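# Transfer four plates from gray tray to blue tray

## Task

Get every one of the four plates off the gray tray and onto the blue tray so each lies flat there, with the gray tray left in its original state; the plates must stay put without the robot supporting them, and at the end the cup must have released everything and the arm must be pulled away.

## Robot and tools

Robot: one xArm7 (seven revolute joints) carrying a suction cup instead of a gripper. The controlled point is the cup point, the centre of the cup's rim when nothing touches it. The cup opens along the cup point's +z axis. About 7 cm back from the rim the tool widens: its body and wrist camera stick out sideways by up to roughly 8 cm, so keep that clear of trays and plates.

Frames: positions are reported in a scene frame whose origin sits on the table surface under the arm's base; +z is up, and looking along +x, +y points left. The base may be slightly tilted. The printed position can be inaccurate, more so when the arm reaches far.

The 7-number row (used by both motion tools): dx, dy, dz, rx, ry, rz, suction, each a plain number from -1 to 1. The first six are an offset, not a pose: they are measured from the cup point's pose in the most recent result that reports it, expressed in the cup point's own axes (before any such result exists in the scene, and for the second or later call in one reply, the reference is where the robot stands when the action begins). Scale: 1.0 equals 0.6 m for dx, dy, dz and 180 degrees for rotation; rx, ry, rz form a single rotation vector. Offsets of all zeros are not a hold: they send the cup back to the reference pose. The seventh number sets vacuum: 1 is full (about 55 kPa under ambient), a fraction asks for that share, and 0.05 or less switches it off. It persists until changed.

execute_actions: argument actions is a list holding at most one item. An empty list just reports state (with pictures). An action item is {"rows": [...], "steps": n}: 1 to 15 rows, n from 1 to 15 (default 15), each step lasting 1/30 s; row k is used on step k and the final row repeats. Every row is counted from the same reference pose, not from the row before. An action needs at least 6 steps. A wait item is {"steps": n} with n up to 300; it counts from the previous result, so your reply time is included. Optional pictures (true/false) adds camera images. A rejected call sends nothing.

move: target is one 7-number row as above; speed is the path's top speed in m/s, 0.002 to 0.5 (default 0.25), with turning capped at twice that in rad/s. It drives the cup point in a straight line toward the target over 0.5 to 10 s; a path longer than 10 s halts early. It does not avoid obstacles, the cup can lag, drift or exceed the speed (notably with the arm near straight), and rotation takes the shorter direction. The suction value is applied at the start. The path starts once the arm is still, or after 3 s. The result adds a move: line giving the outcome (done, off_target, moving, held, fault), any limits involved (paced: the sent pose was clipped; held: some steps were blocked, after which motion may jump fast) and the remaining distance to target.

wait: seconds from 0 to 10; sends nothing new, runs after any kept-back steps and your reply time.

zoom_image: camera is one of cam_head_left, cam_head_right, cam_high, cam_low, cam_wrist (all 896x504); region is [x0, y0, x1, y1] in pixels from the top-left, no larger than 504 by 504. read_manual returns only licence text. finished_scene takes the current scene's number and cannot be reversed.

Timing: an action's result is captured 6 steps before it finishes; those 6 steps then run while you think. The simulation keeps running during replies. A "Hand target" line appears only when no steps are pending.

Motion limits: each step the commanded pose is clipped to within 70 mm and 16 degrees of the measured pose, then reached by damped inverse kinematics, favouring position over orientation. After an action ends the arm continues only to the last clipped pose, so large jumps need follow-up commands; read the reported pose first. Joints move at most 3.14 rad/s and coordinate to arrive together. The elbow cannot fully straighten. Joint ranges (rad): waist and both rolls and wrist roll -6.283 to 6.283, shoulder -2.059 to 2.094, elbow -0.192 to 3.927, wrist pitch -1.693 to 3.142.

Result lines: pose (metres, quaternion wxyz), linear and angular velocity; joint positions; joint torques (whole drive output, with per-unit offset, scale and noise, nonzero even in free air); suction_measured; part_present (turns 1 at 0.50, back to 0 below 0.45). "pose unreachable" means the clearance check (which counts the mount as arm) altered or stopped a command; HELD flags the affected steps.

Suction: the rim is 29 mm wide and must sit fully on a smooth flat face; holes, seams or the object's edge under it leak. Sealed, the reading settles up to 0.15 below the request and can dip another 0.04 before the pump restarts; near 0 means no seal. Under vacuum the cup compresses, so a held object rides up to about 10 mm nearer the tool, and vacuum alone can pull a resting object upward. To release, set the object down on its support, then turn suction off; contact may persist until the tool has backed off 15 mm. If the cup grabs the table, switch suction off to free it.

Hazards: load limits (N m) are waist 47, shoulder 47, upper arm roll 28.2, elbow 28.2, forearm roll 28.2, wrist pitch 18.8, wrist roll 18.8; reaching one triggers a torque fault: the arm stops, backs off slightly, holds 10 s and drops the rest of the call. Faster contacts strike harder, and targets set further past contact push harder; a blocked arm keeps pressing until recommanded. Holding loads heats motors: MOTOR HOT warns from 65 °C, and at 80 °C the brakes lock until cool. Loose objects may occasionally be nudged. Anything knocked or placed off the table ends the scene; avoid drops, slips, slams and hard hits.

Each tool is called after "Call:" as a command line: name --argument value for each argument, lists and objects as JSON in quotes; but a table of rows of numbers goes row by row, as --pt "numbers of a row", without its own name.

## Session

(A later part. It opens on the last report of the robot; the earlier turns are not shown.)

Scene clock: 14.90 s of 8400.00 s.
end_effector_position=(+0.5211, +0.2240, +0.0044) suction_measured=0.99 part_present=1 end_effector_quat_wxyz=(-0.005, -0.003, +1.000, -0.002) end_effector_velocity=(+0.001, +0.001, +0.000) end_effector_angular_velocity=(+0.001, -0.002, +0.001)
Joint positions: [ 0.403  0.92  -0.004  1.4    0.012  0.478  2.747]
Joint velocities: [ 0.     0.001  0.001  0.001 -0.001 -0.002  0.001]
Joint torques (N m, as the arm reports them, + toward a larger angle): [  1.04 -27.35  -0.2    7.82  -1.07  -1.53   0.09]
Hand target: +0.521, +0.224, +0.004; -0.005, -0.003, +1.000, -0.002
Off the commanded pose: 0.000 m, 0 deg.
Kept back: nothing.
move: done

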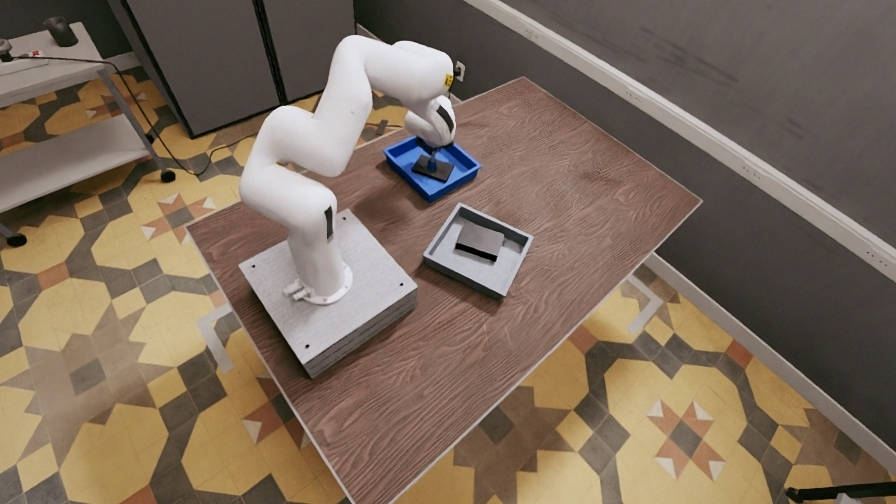

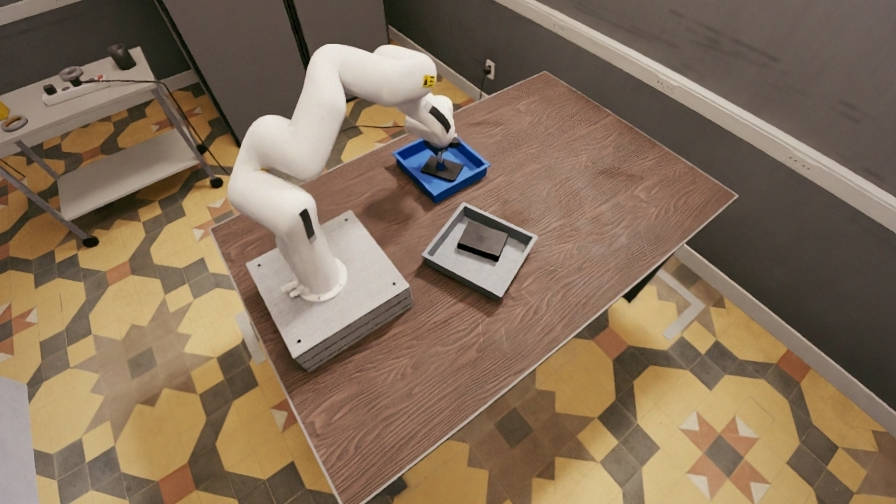

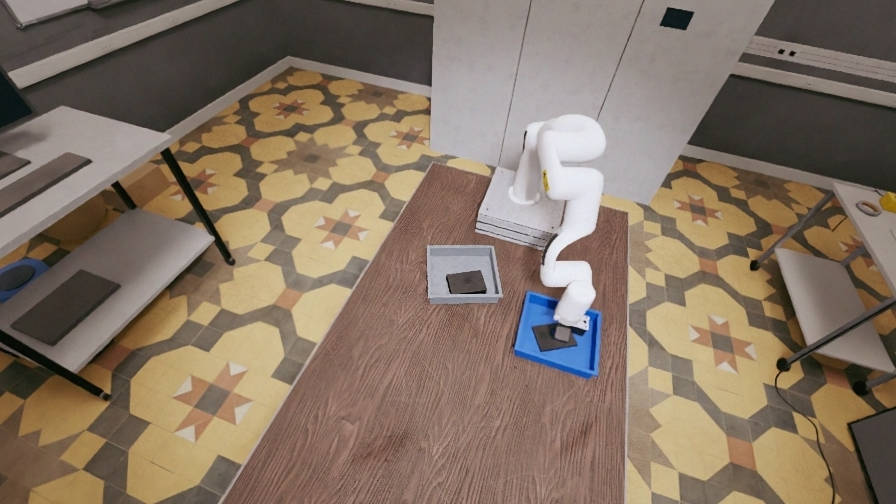

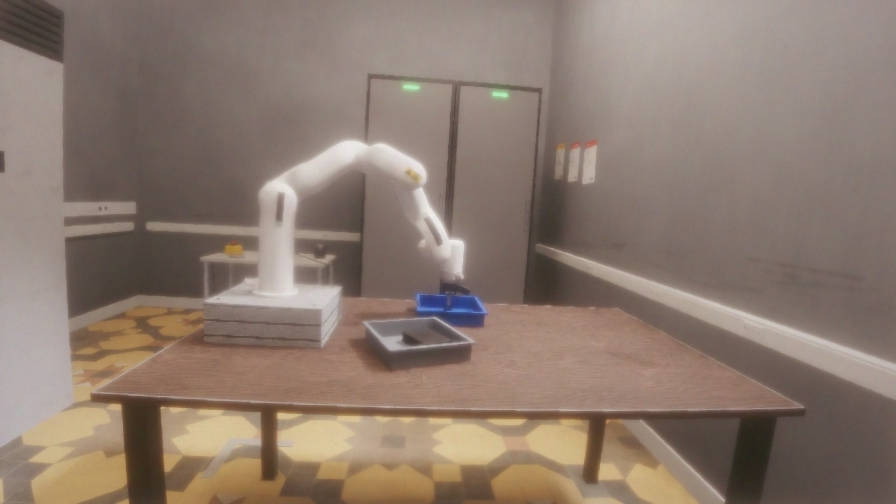

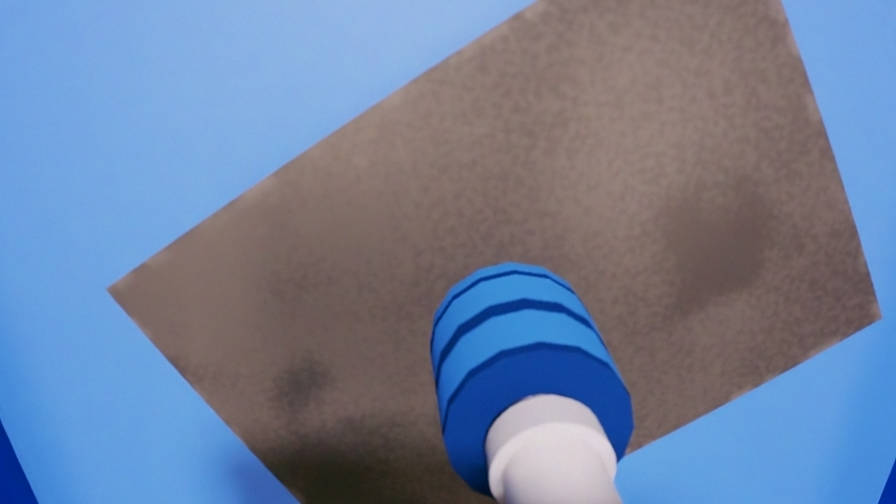

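It must be within a couple of mm. I'll release and see how far it settles.

Call:
execute_actions --actions '[{"rows":[[0,0,0,0,0,0,0]],"steps":15}]' --pictures true

Call:
move --target '[0,0,-0.125,0,0,0,0]'

Call:
move --target '[0.146,-0.54,0,0,0,0,0]' --speed 0.4

Scene clock: 15.40 s of 8400.00 s.
end_effector_position=(+0.5222, +0.2245, +0.0055) suction_measured=0.00 part_present=0 end_effector_quat_wxyz=(-0.003, -0.003, +1.000, -0.001) end_effector_velocity=(-0.002, +0.000, -0.003) end_effector_angular_velocity=(-0.001, +0.005, +0.001)
Joint positions: [ 0.403  0.919 -0.005  1.401  0.012  0.477  2.747]
Joint velocities: [ 0.001  0.004  0.001 -0.002 -0.    -0.001  0.   ]
Joint torques (N m, as the arm reports them, + toward a larger angle): [  0.51 -23.89  -0.38   5.73  -1.06  -0.96   0.16]
Steps of this call (steps 1 to 6: nothing new was sent; steps 7 to 15: the first 9 steps of this action). Readings (end_effector_position | what the end effector reports):
7: (+0.5211, +0.2241, +0.0044) | suction_measured=0.15 part_present=0
8: (+0.5214, +0.2242, +0.0049) | suction_measured=0.00 part_present=0
10: (+0.5226, +0.2246, +0.0061) | suction_measured=0.00 part_present=0
14: (+0.5222, +0.2245, +0.0056) | suction_measured=0.00 part_present=0
15: the state above

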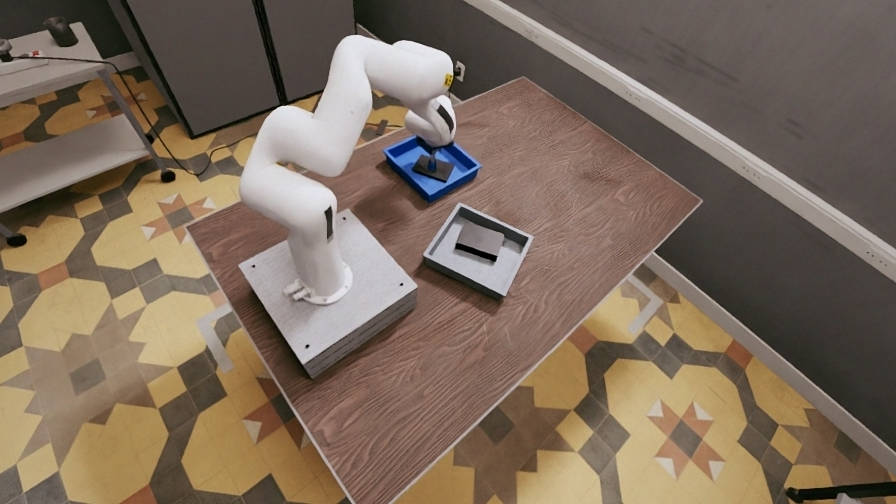

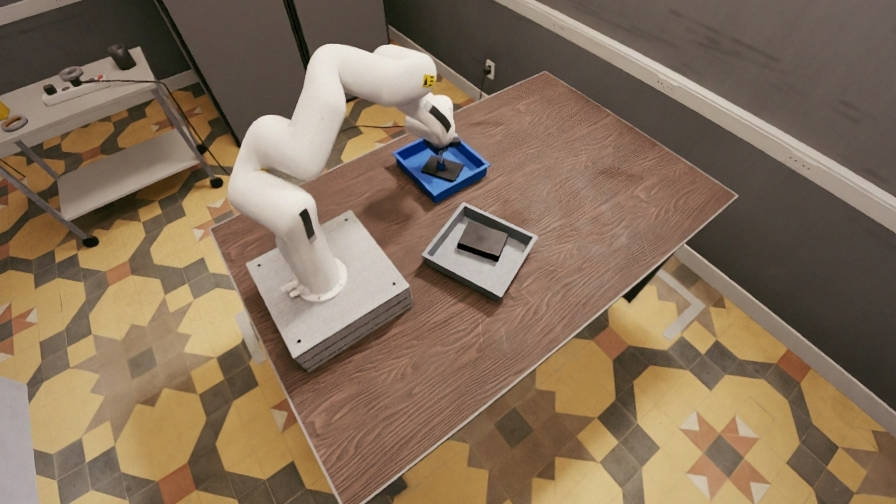

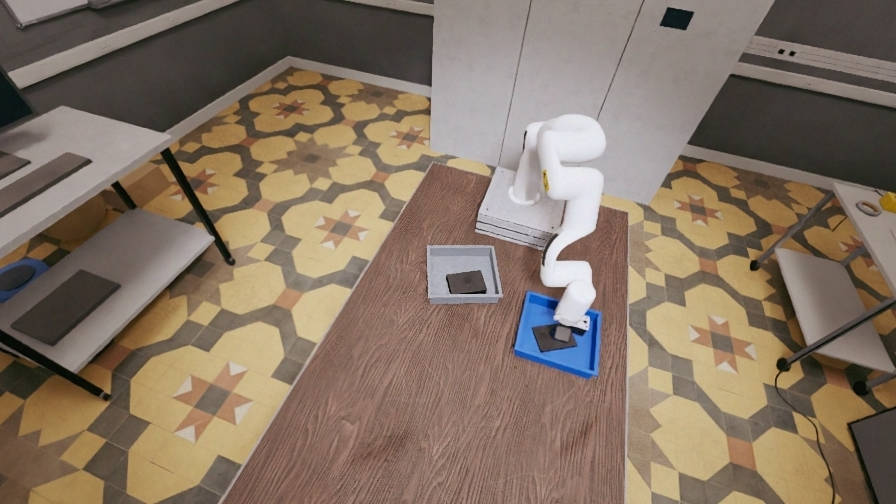

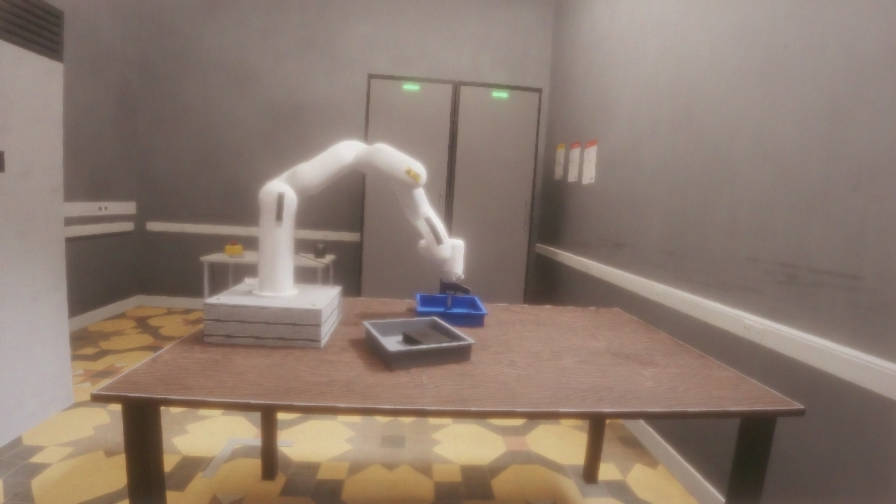

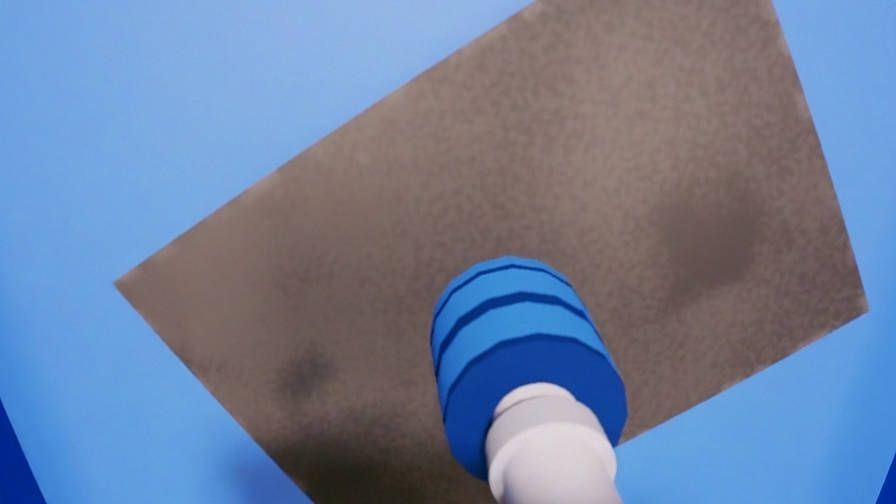

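Scene clock: 16.50 s of 8400.00 s.
end_effector_position=(+0.5220, +0.2247, +0.0793) suction_measured=0.00 part_present=0 end_effector_quat_wxyz=(-0.005, -0.003, +1.000, -0.001) end_effector_velocity=(+0.003, +0.000, +0.005) end_effector_angular_velocity=(+0.003, -0.008, -0.001)
Joint positions: [ 0.404  0.734 -0.006  1.331  0.011  0.594  2.748]
Joint velocities: [-0.001 -0.009 -0.001  0.002 -0.     0.002 -0.   ]
Joint torques (N m, as the arm reports them, + toward a larger angle): [  1.15 -25.63  -0.35   8.    -1.18  -1.8    0.08]
Hand target: +0.522, +0.225, +0.080; -0.004, -0.003, +1.000, -0.001
Off your previous action's commanded pose: 0.001 m, 0 deg at its last step (step 6 of this call).
Off the commanded pose: 0.001 m, 0 deg.
Kept back: nothing.
move: done

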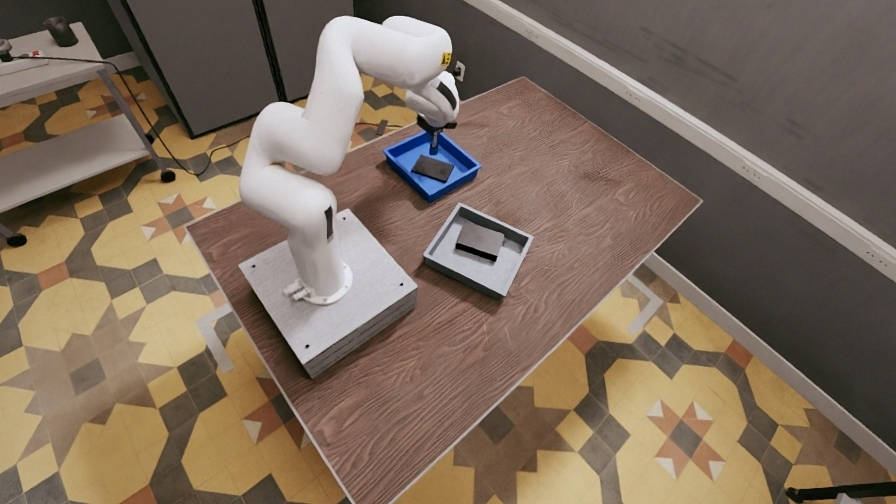

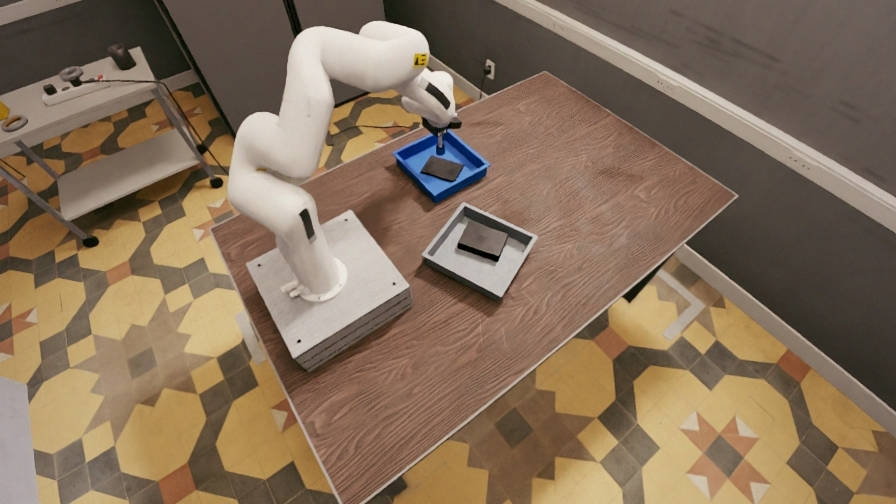

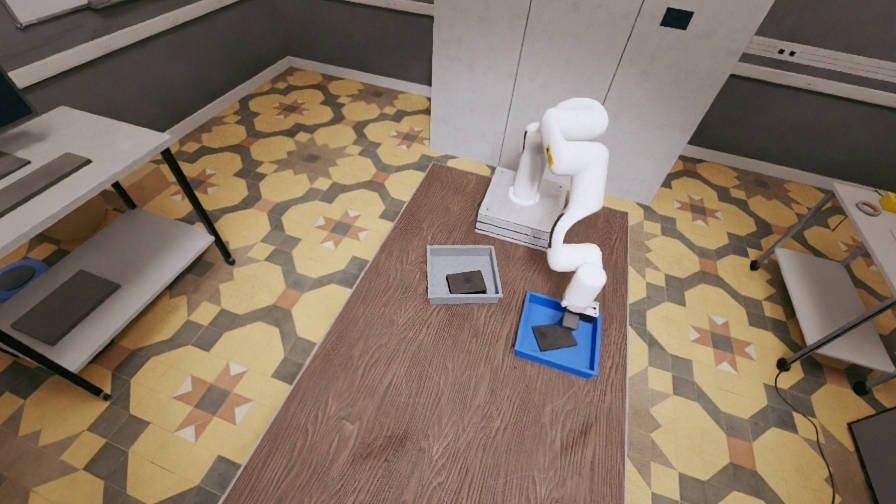

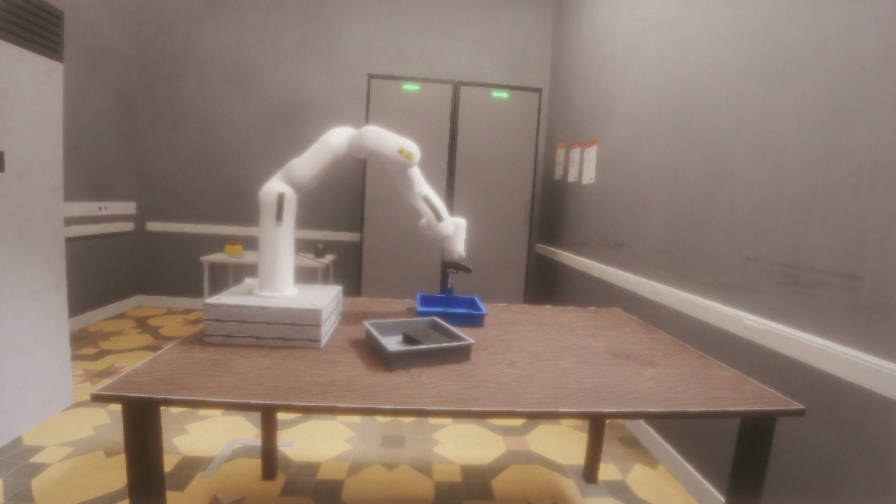

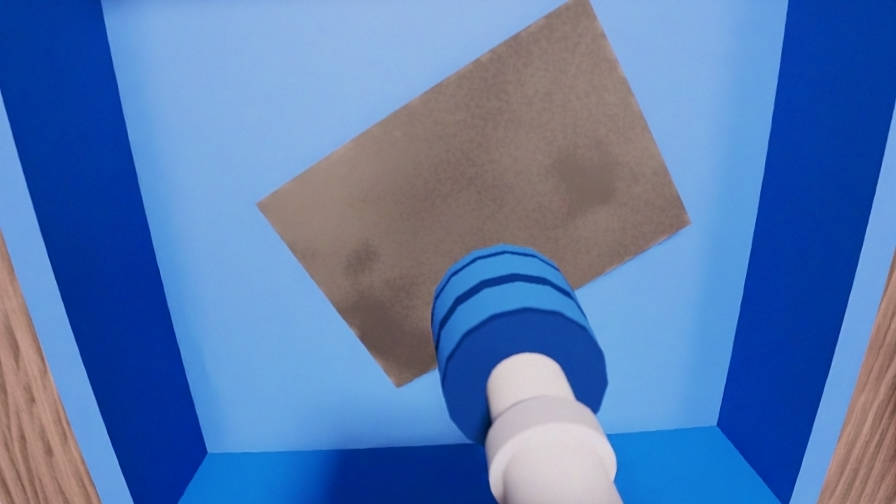

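Scene clock: 17.90 s of 8400.00 s.
end_effector_position=(+0.4369, -0.0991, +0.0822) suction_measured=0.00 part_present=0 end_effector_quat_wxyz=(-0.004, -0.004, +1.000, -0.002) end_effector_velocity=(-0.002, -0.007, +0.000) end_effector_angular_velocity=(+0.004, -0.000, -0.007)
Joint positions: [-0.147  0.474 -0.072  0.827  0.1    0.353  2.051]
Joint velocities: [-0.019 -0.     0.003 -0.     0.007  0.001 -0.016]
Joint torques (N m, as the arm reports them, + toward a larger angle): [  0.93 -20.19  -0.82   6.2   -1.22  -1.46   0.16]
Hand target: +0.437, -0.100, +0.082; -0.004, -0.003, +1.000, -0.002
Off the commanded pose: 0.001 m, 0 deg.
Kept back: nothing.
move: done; limits=paced

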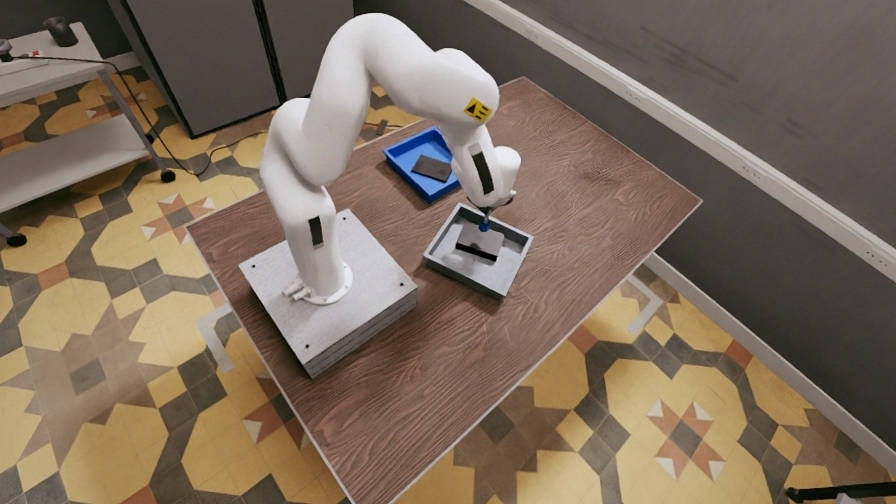

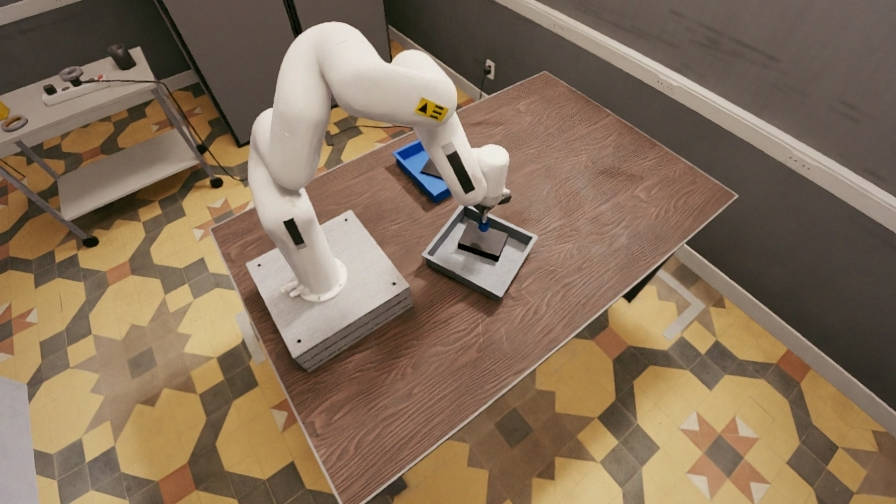

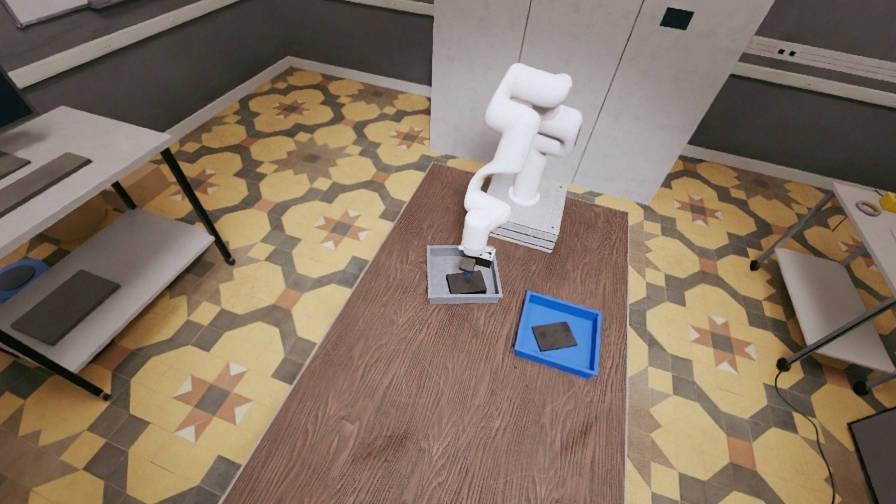

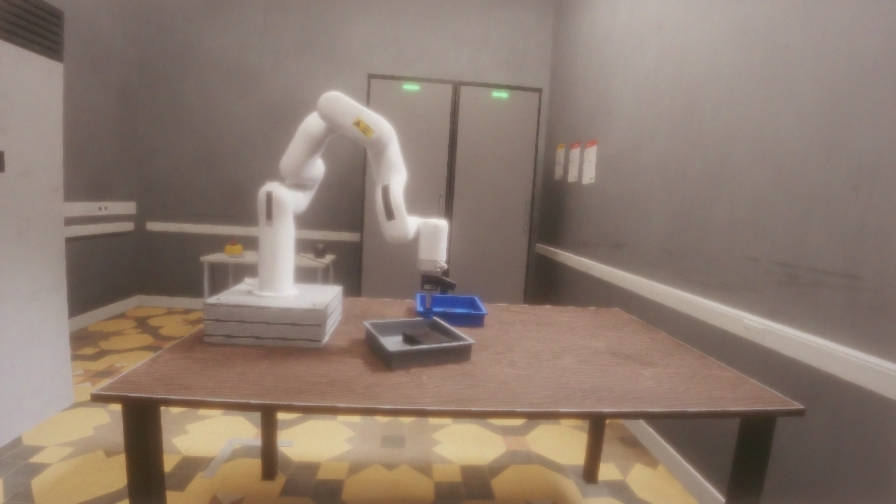

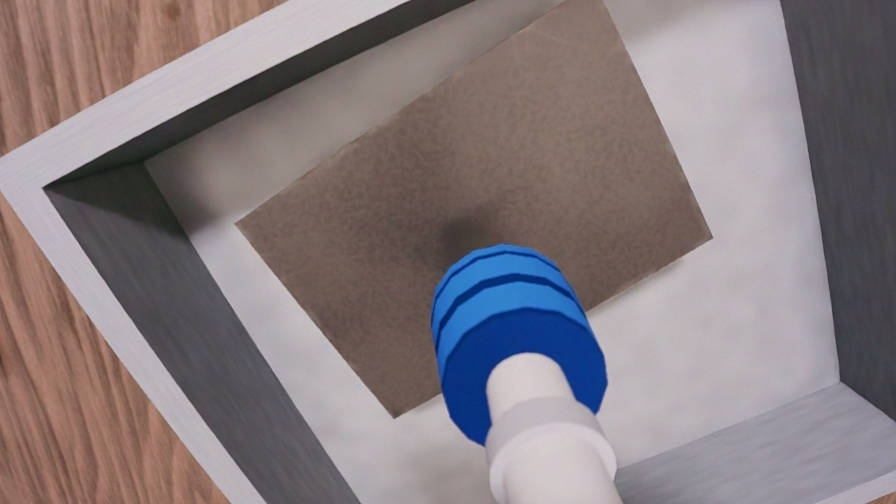

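Call:
move --target '[0,0,0.085,0,0,0,1]' --speed 0.06

Call:
execute_actions --actions '[{"steps":30}]'

Scene clock: 19.37 s of 8400.00 s.
end_effector_position=(+0.4364, -0.0995, +0.0313) suction_measured=0.35 part_present=0 end_effector_quat_wxyz=(-0.004, -0.004, +1.000, -0.002) end_effector_velocity=(+0.001, -0.000, -0.000) end_effector_angular_velocity=(-0.000, -0.002, +0.000)
Joint positions: [-0.168  0.63  -0.046  0.87   0.121  0.239  2.034]
Joint velocities: [-0.     0.003  0.     0.003  0.001 -0.002 -0.001]
Joint torques (N m, as the arm reports them, + toward a larger angle): [  0.99 -22.11  -0.84   5.75  -1.13  -1.56   0.19]
Hand target: +0.436, -0.099, +0.031; -0.004, -0.004, +1.000, -0.002
Off the commanded pose: 0.000 m, 0 deg.
Kept back: nothing.
move: done

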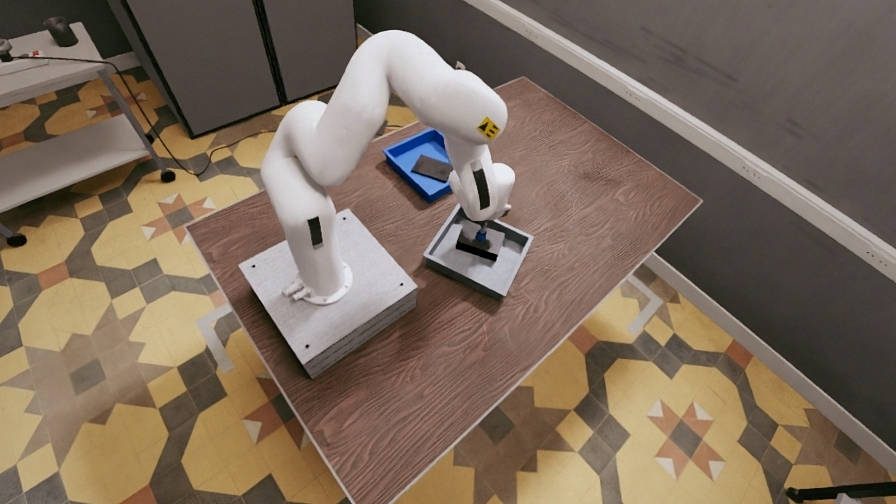

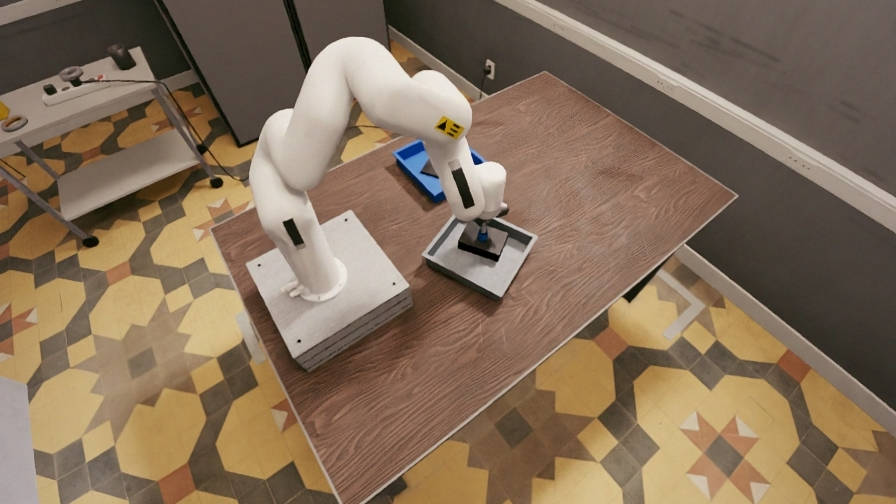

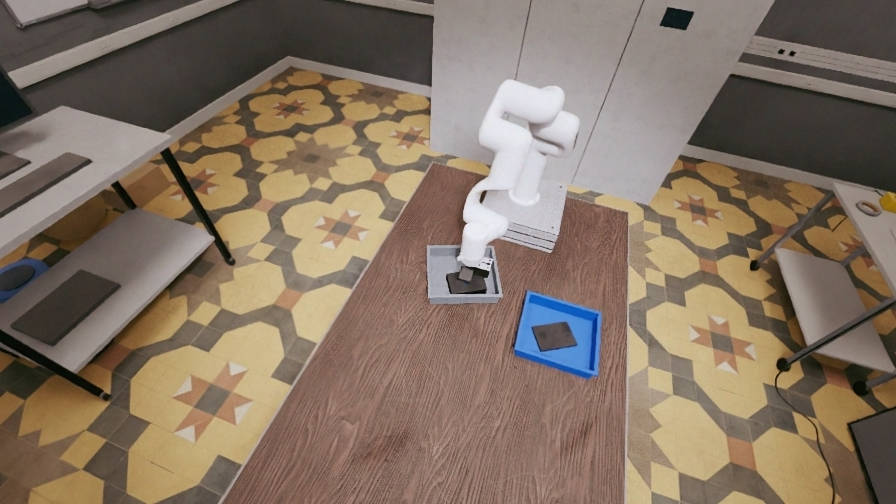

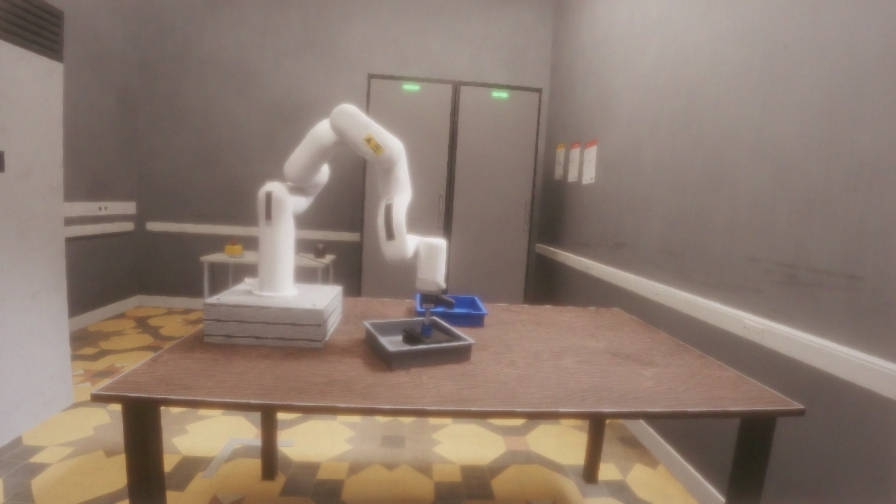

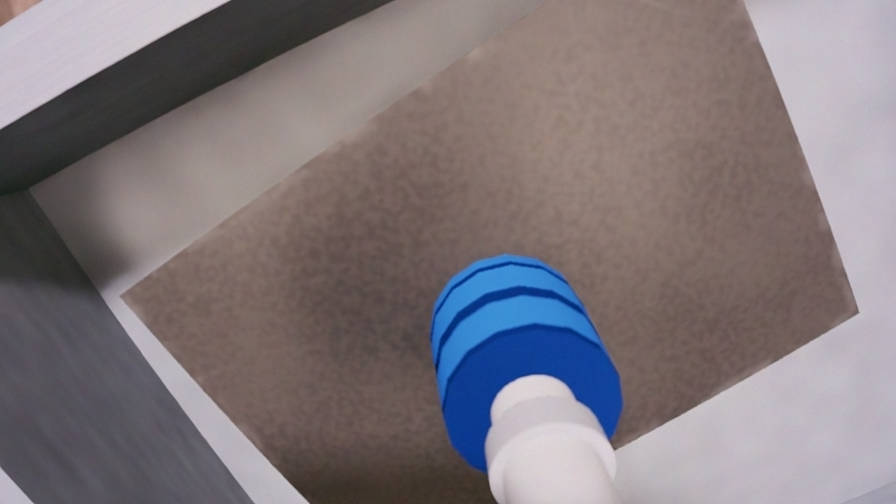

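Scene clock: 20.37 s of 8400.00 s.
end_effector_position=(+0.4363, -0.0994, +0.0311) suction_measured=0.99 part_present=1 end_effector_quat_wxyz=(-0.004, -0.004, +1.000, -0.002) end_effector_velocity=(+0.000, -0.000, +0.000) end_effector_angular_velocity=(-0.000, -0.000, -0.000)
Joint positions: [-0.168  0.63  -0.046  0.87   0.121  0.239  2.033]
Joint velocities: [-0.    -0.    -0.001  0.     0.    -0.    -0.001]
Joint torques (N m, as the arm reports them, + toward a larger angle): [  0.61 -21.8   -0.9    5.63  -1.13  -1.65   0.11]
Hand target: +0.436, -0.099, +0.031; -0.004, -0.004, +1.000, -0.002
Off the commanded pose: 0.000 m, 0 deg.
Kept back: nothing.
Steps of this call (steps 1 to 30: nothing new was sent). Readings (end_effector_position | what the end effector reports):
1: (+0.4364, -0.0995, +0.0313) | suction_measured=0.39 part_present=0
2: (+0.4364, -0.0995, +0.0313) | suction_measured=0.44 part_present=0
4: (+0.4364, -0.0995, +0.0312) | suction_measured=0.51 part_present=1
8: (+0.4364, -0.0995, +0.0312) | suction_measured=0.71 part_present=1
30: the state above

Call:
move --target '[0,0,-0.09,0,0,0,1]' --speed 0.15

Call:
zoom_image --camera "cam_low" --region '[360,270,500,370]'

Scene clock: 21.47 s of 8400.00 s.
end_effector_position=(+0.4367, -0.0990, +0.0848) suction_measured=1.00 part_present=1 end_effector_quat_wxyz=(-0.004, -0.004, +1.000, -0.002) end_effector_velocity=(+0.001, -0.001, +0.002) end_effector_angular_velocity=(-0.001, -0.002, -0.001)
Joint positions: [-0.147  0.466 -0.073  0.825  0.098  0.36   2.053]
Joint velocities: [ 0.001 -0.005 -0.002  0.001 -0.001  0.004  0.001]
Joint torques (N m, as the arm reports them, + toward a larger angle): [  1.14 -20.53  -1.01   6.47  -0.96  -1.76   0.18]
Hand target: +0.437, -0.099, +0.085; -0.004, -0.004, +1.000, -0.002
Off the commanded pose: 0.000 m, 0 deg.
Kept back: nothing.
move: done

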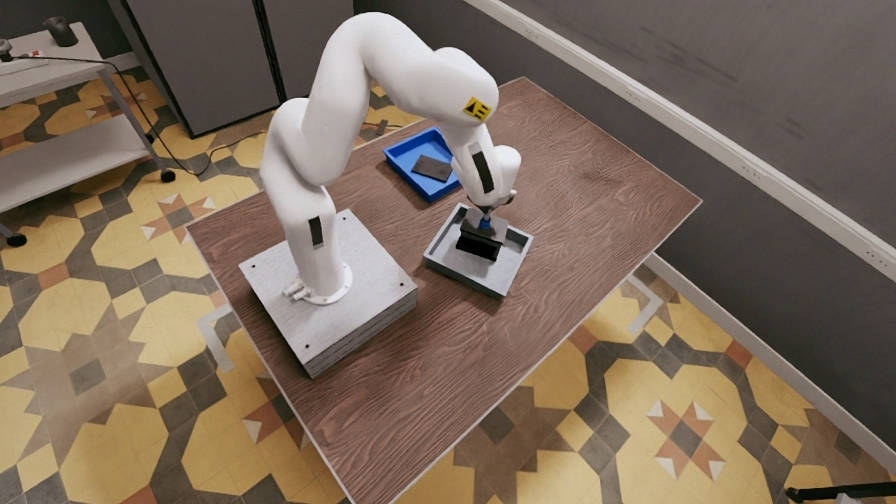

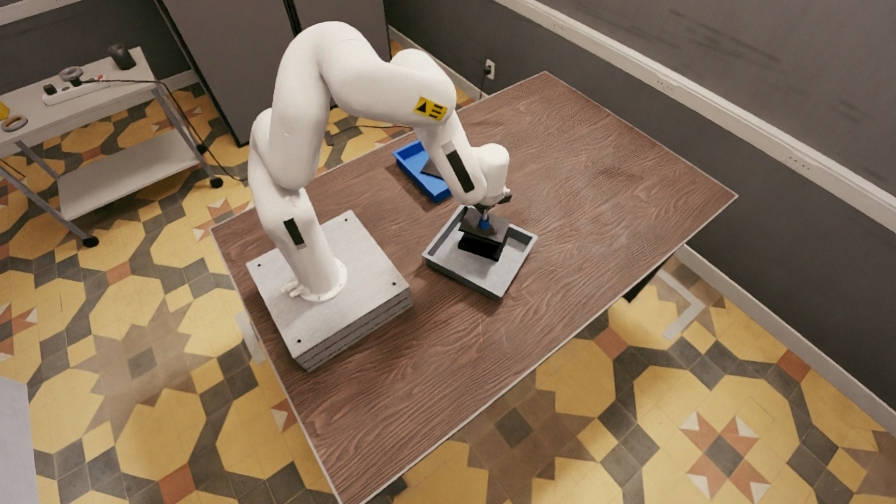

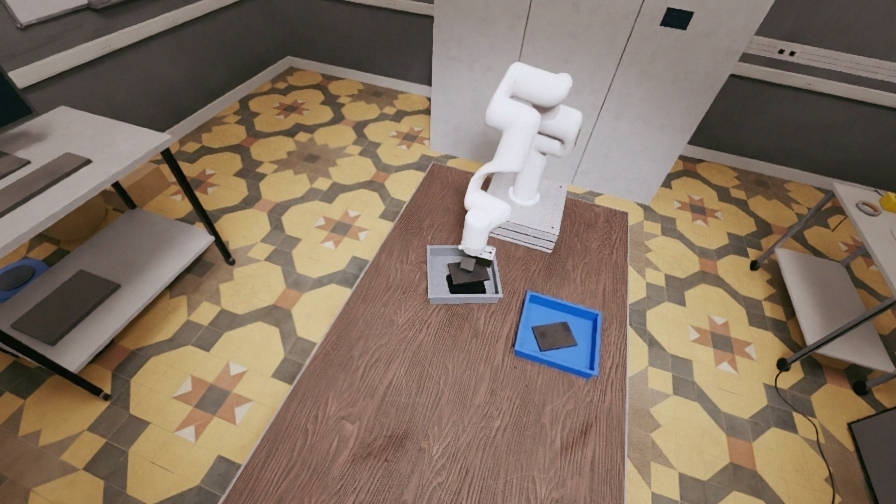

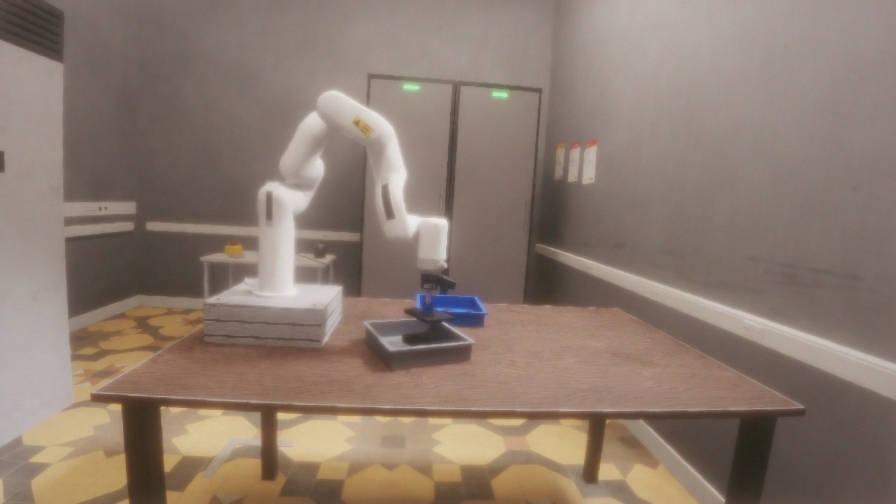

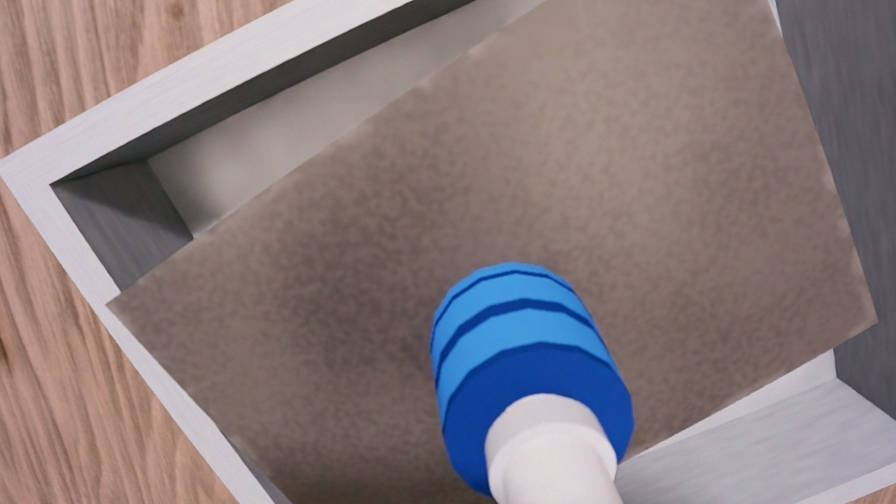

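Region (360, 270, 500, 370) of cam_low's 896x504 image, scaled by 3.600, with more detail than that image has; it fills the top 360 rows of this view, and the rest is white.

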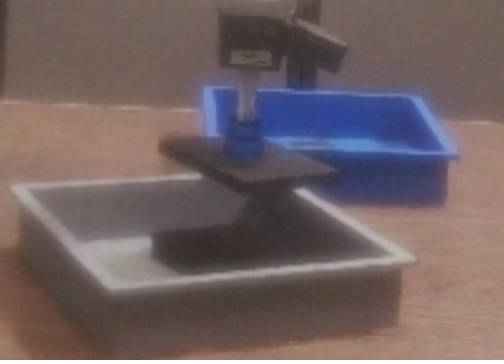

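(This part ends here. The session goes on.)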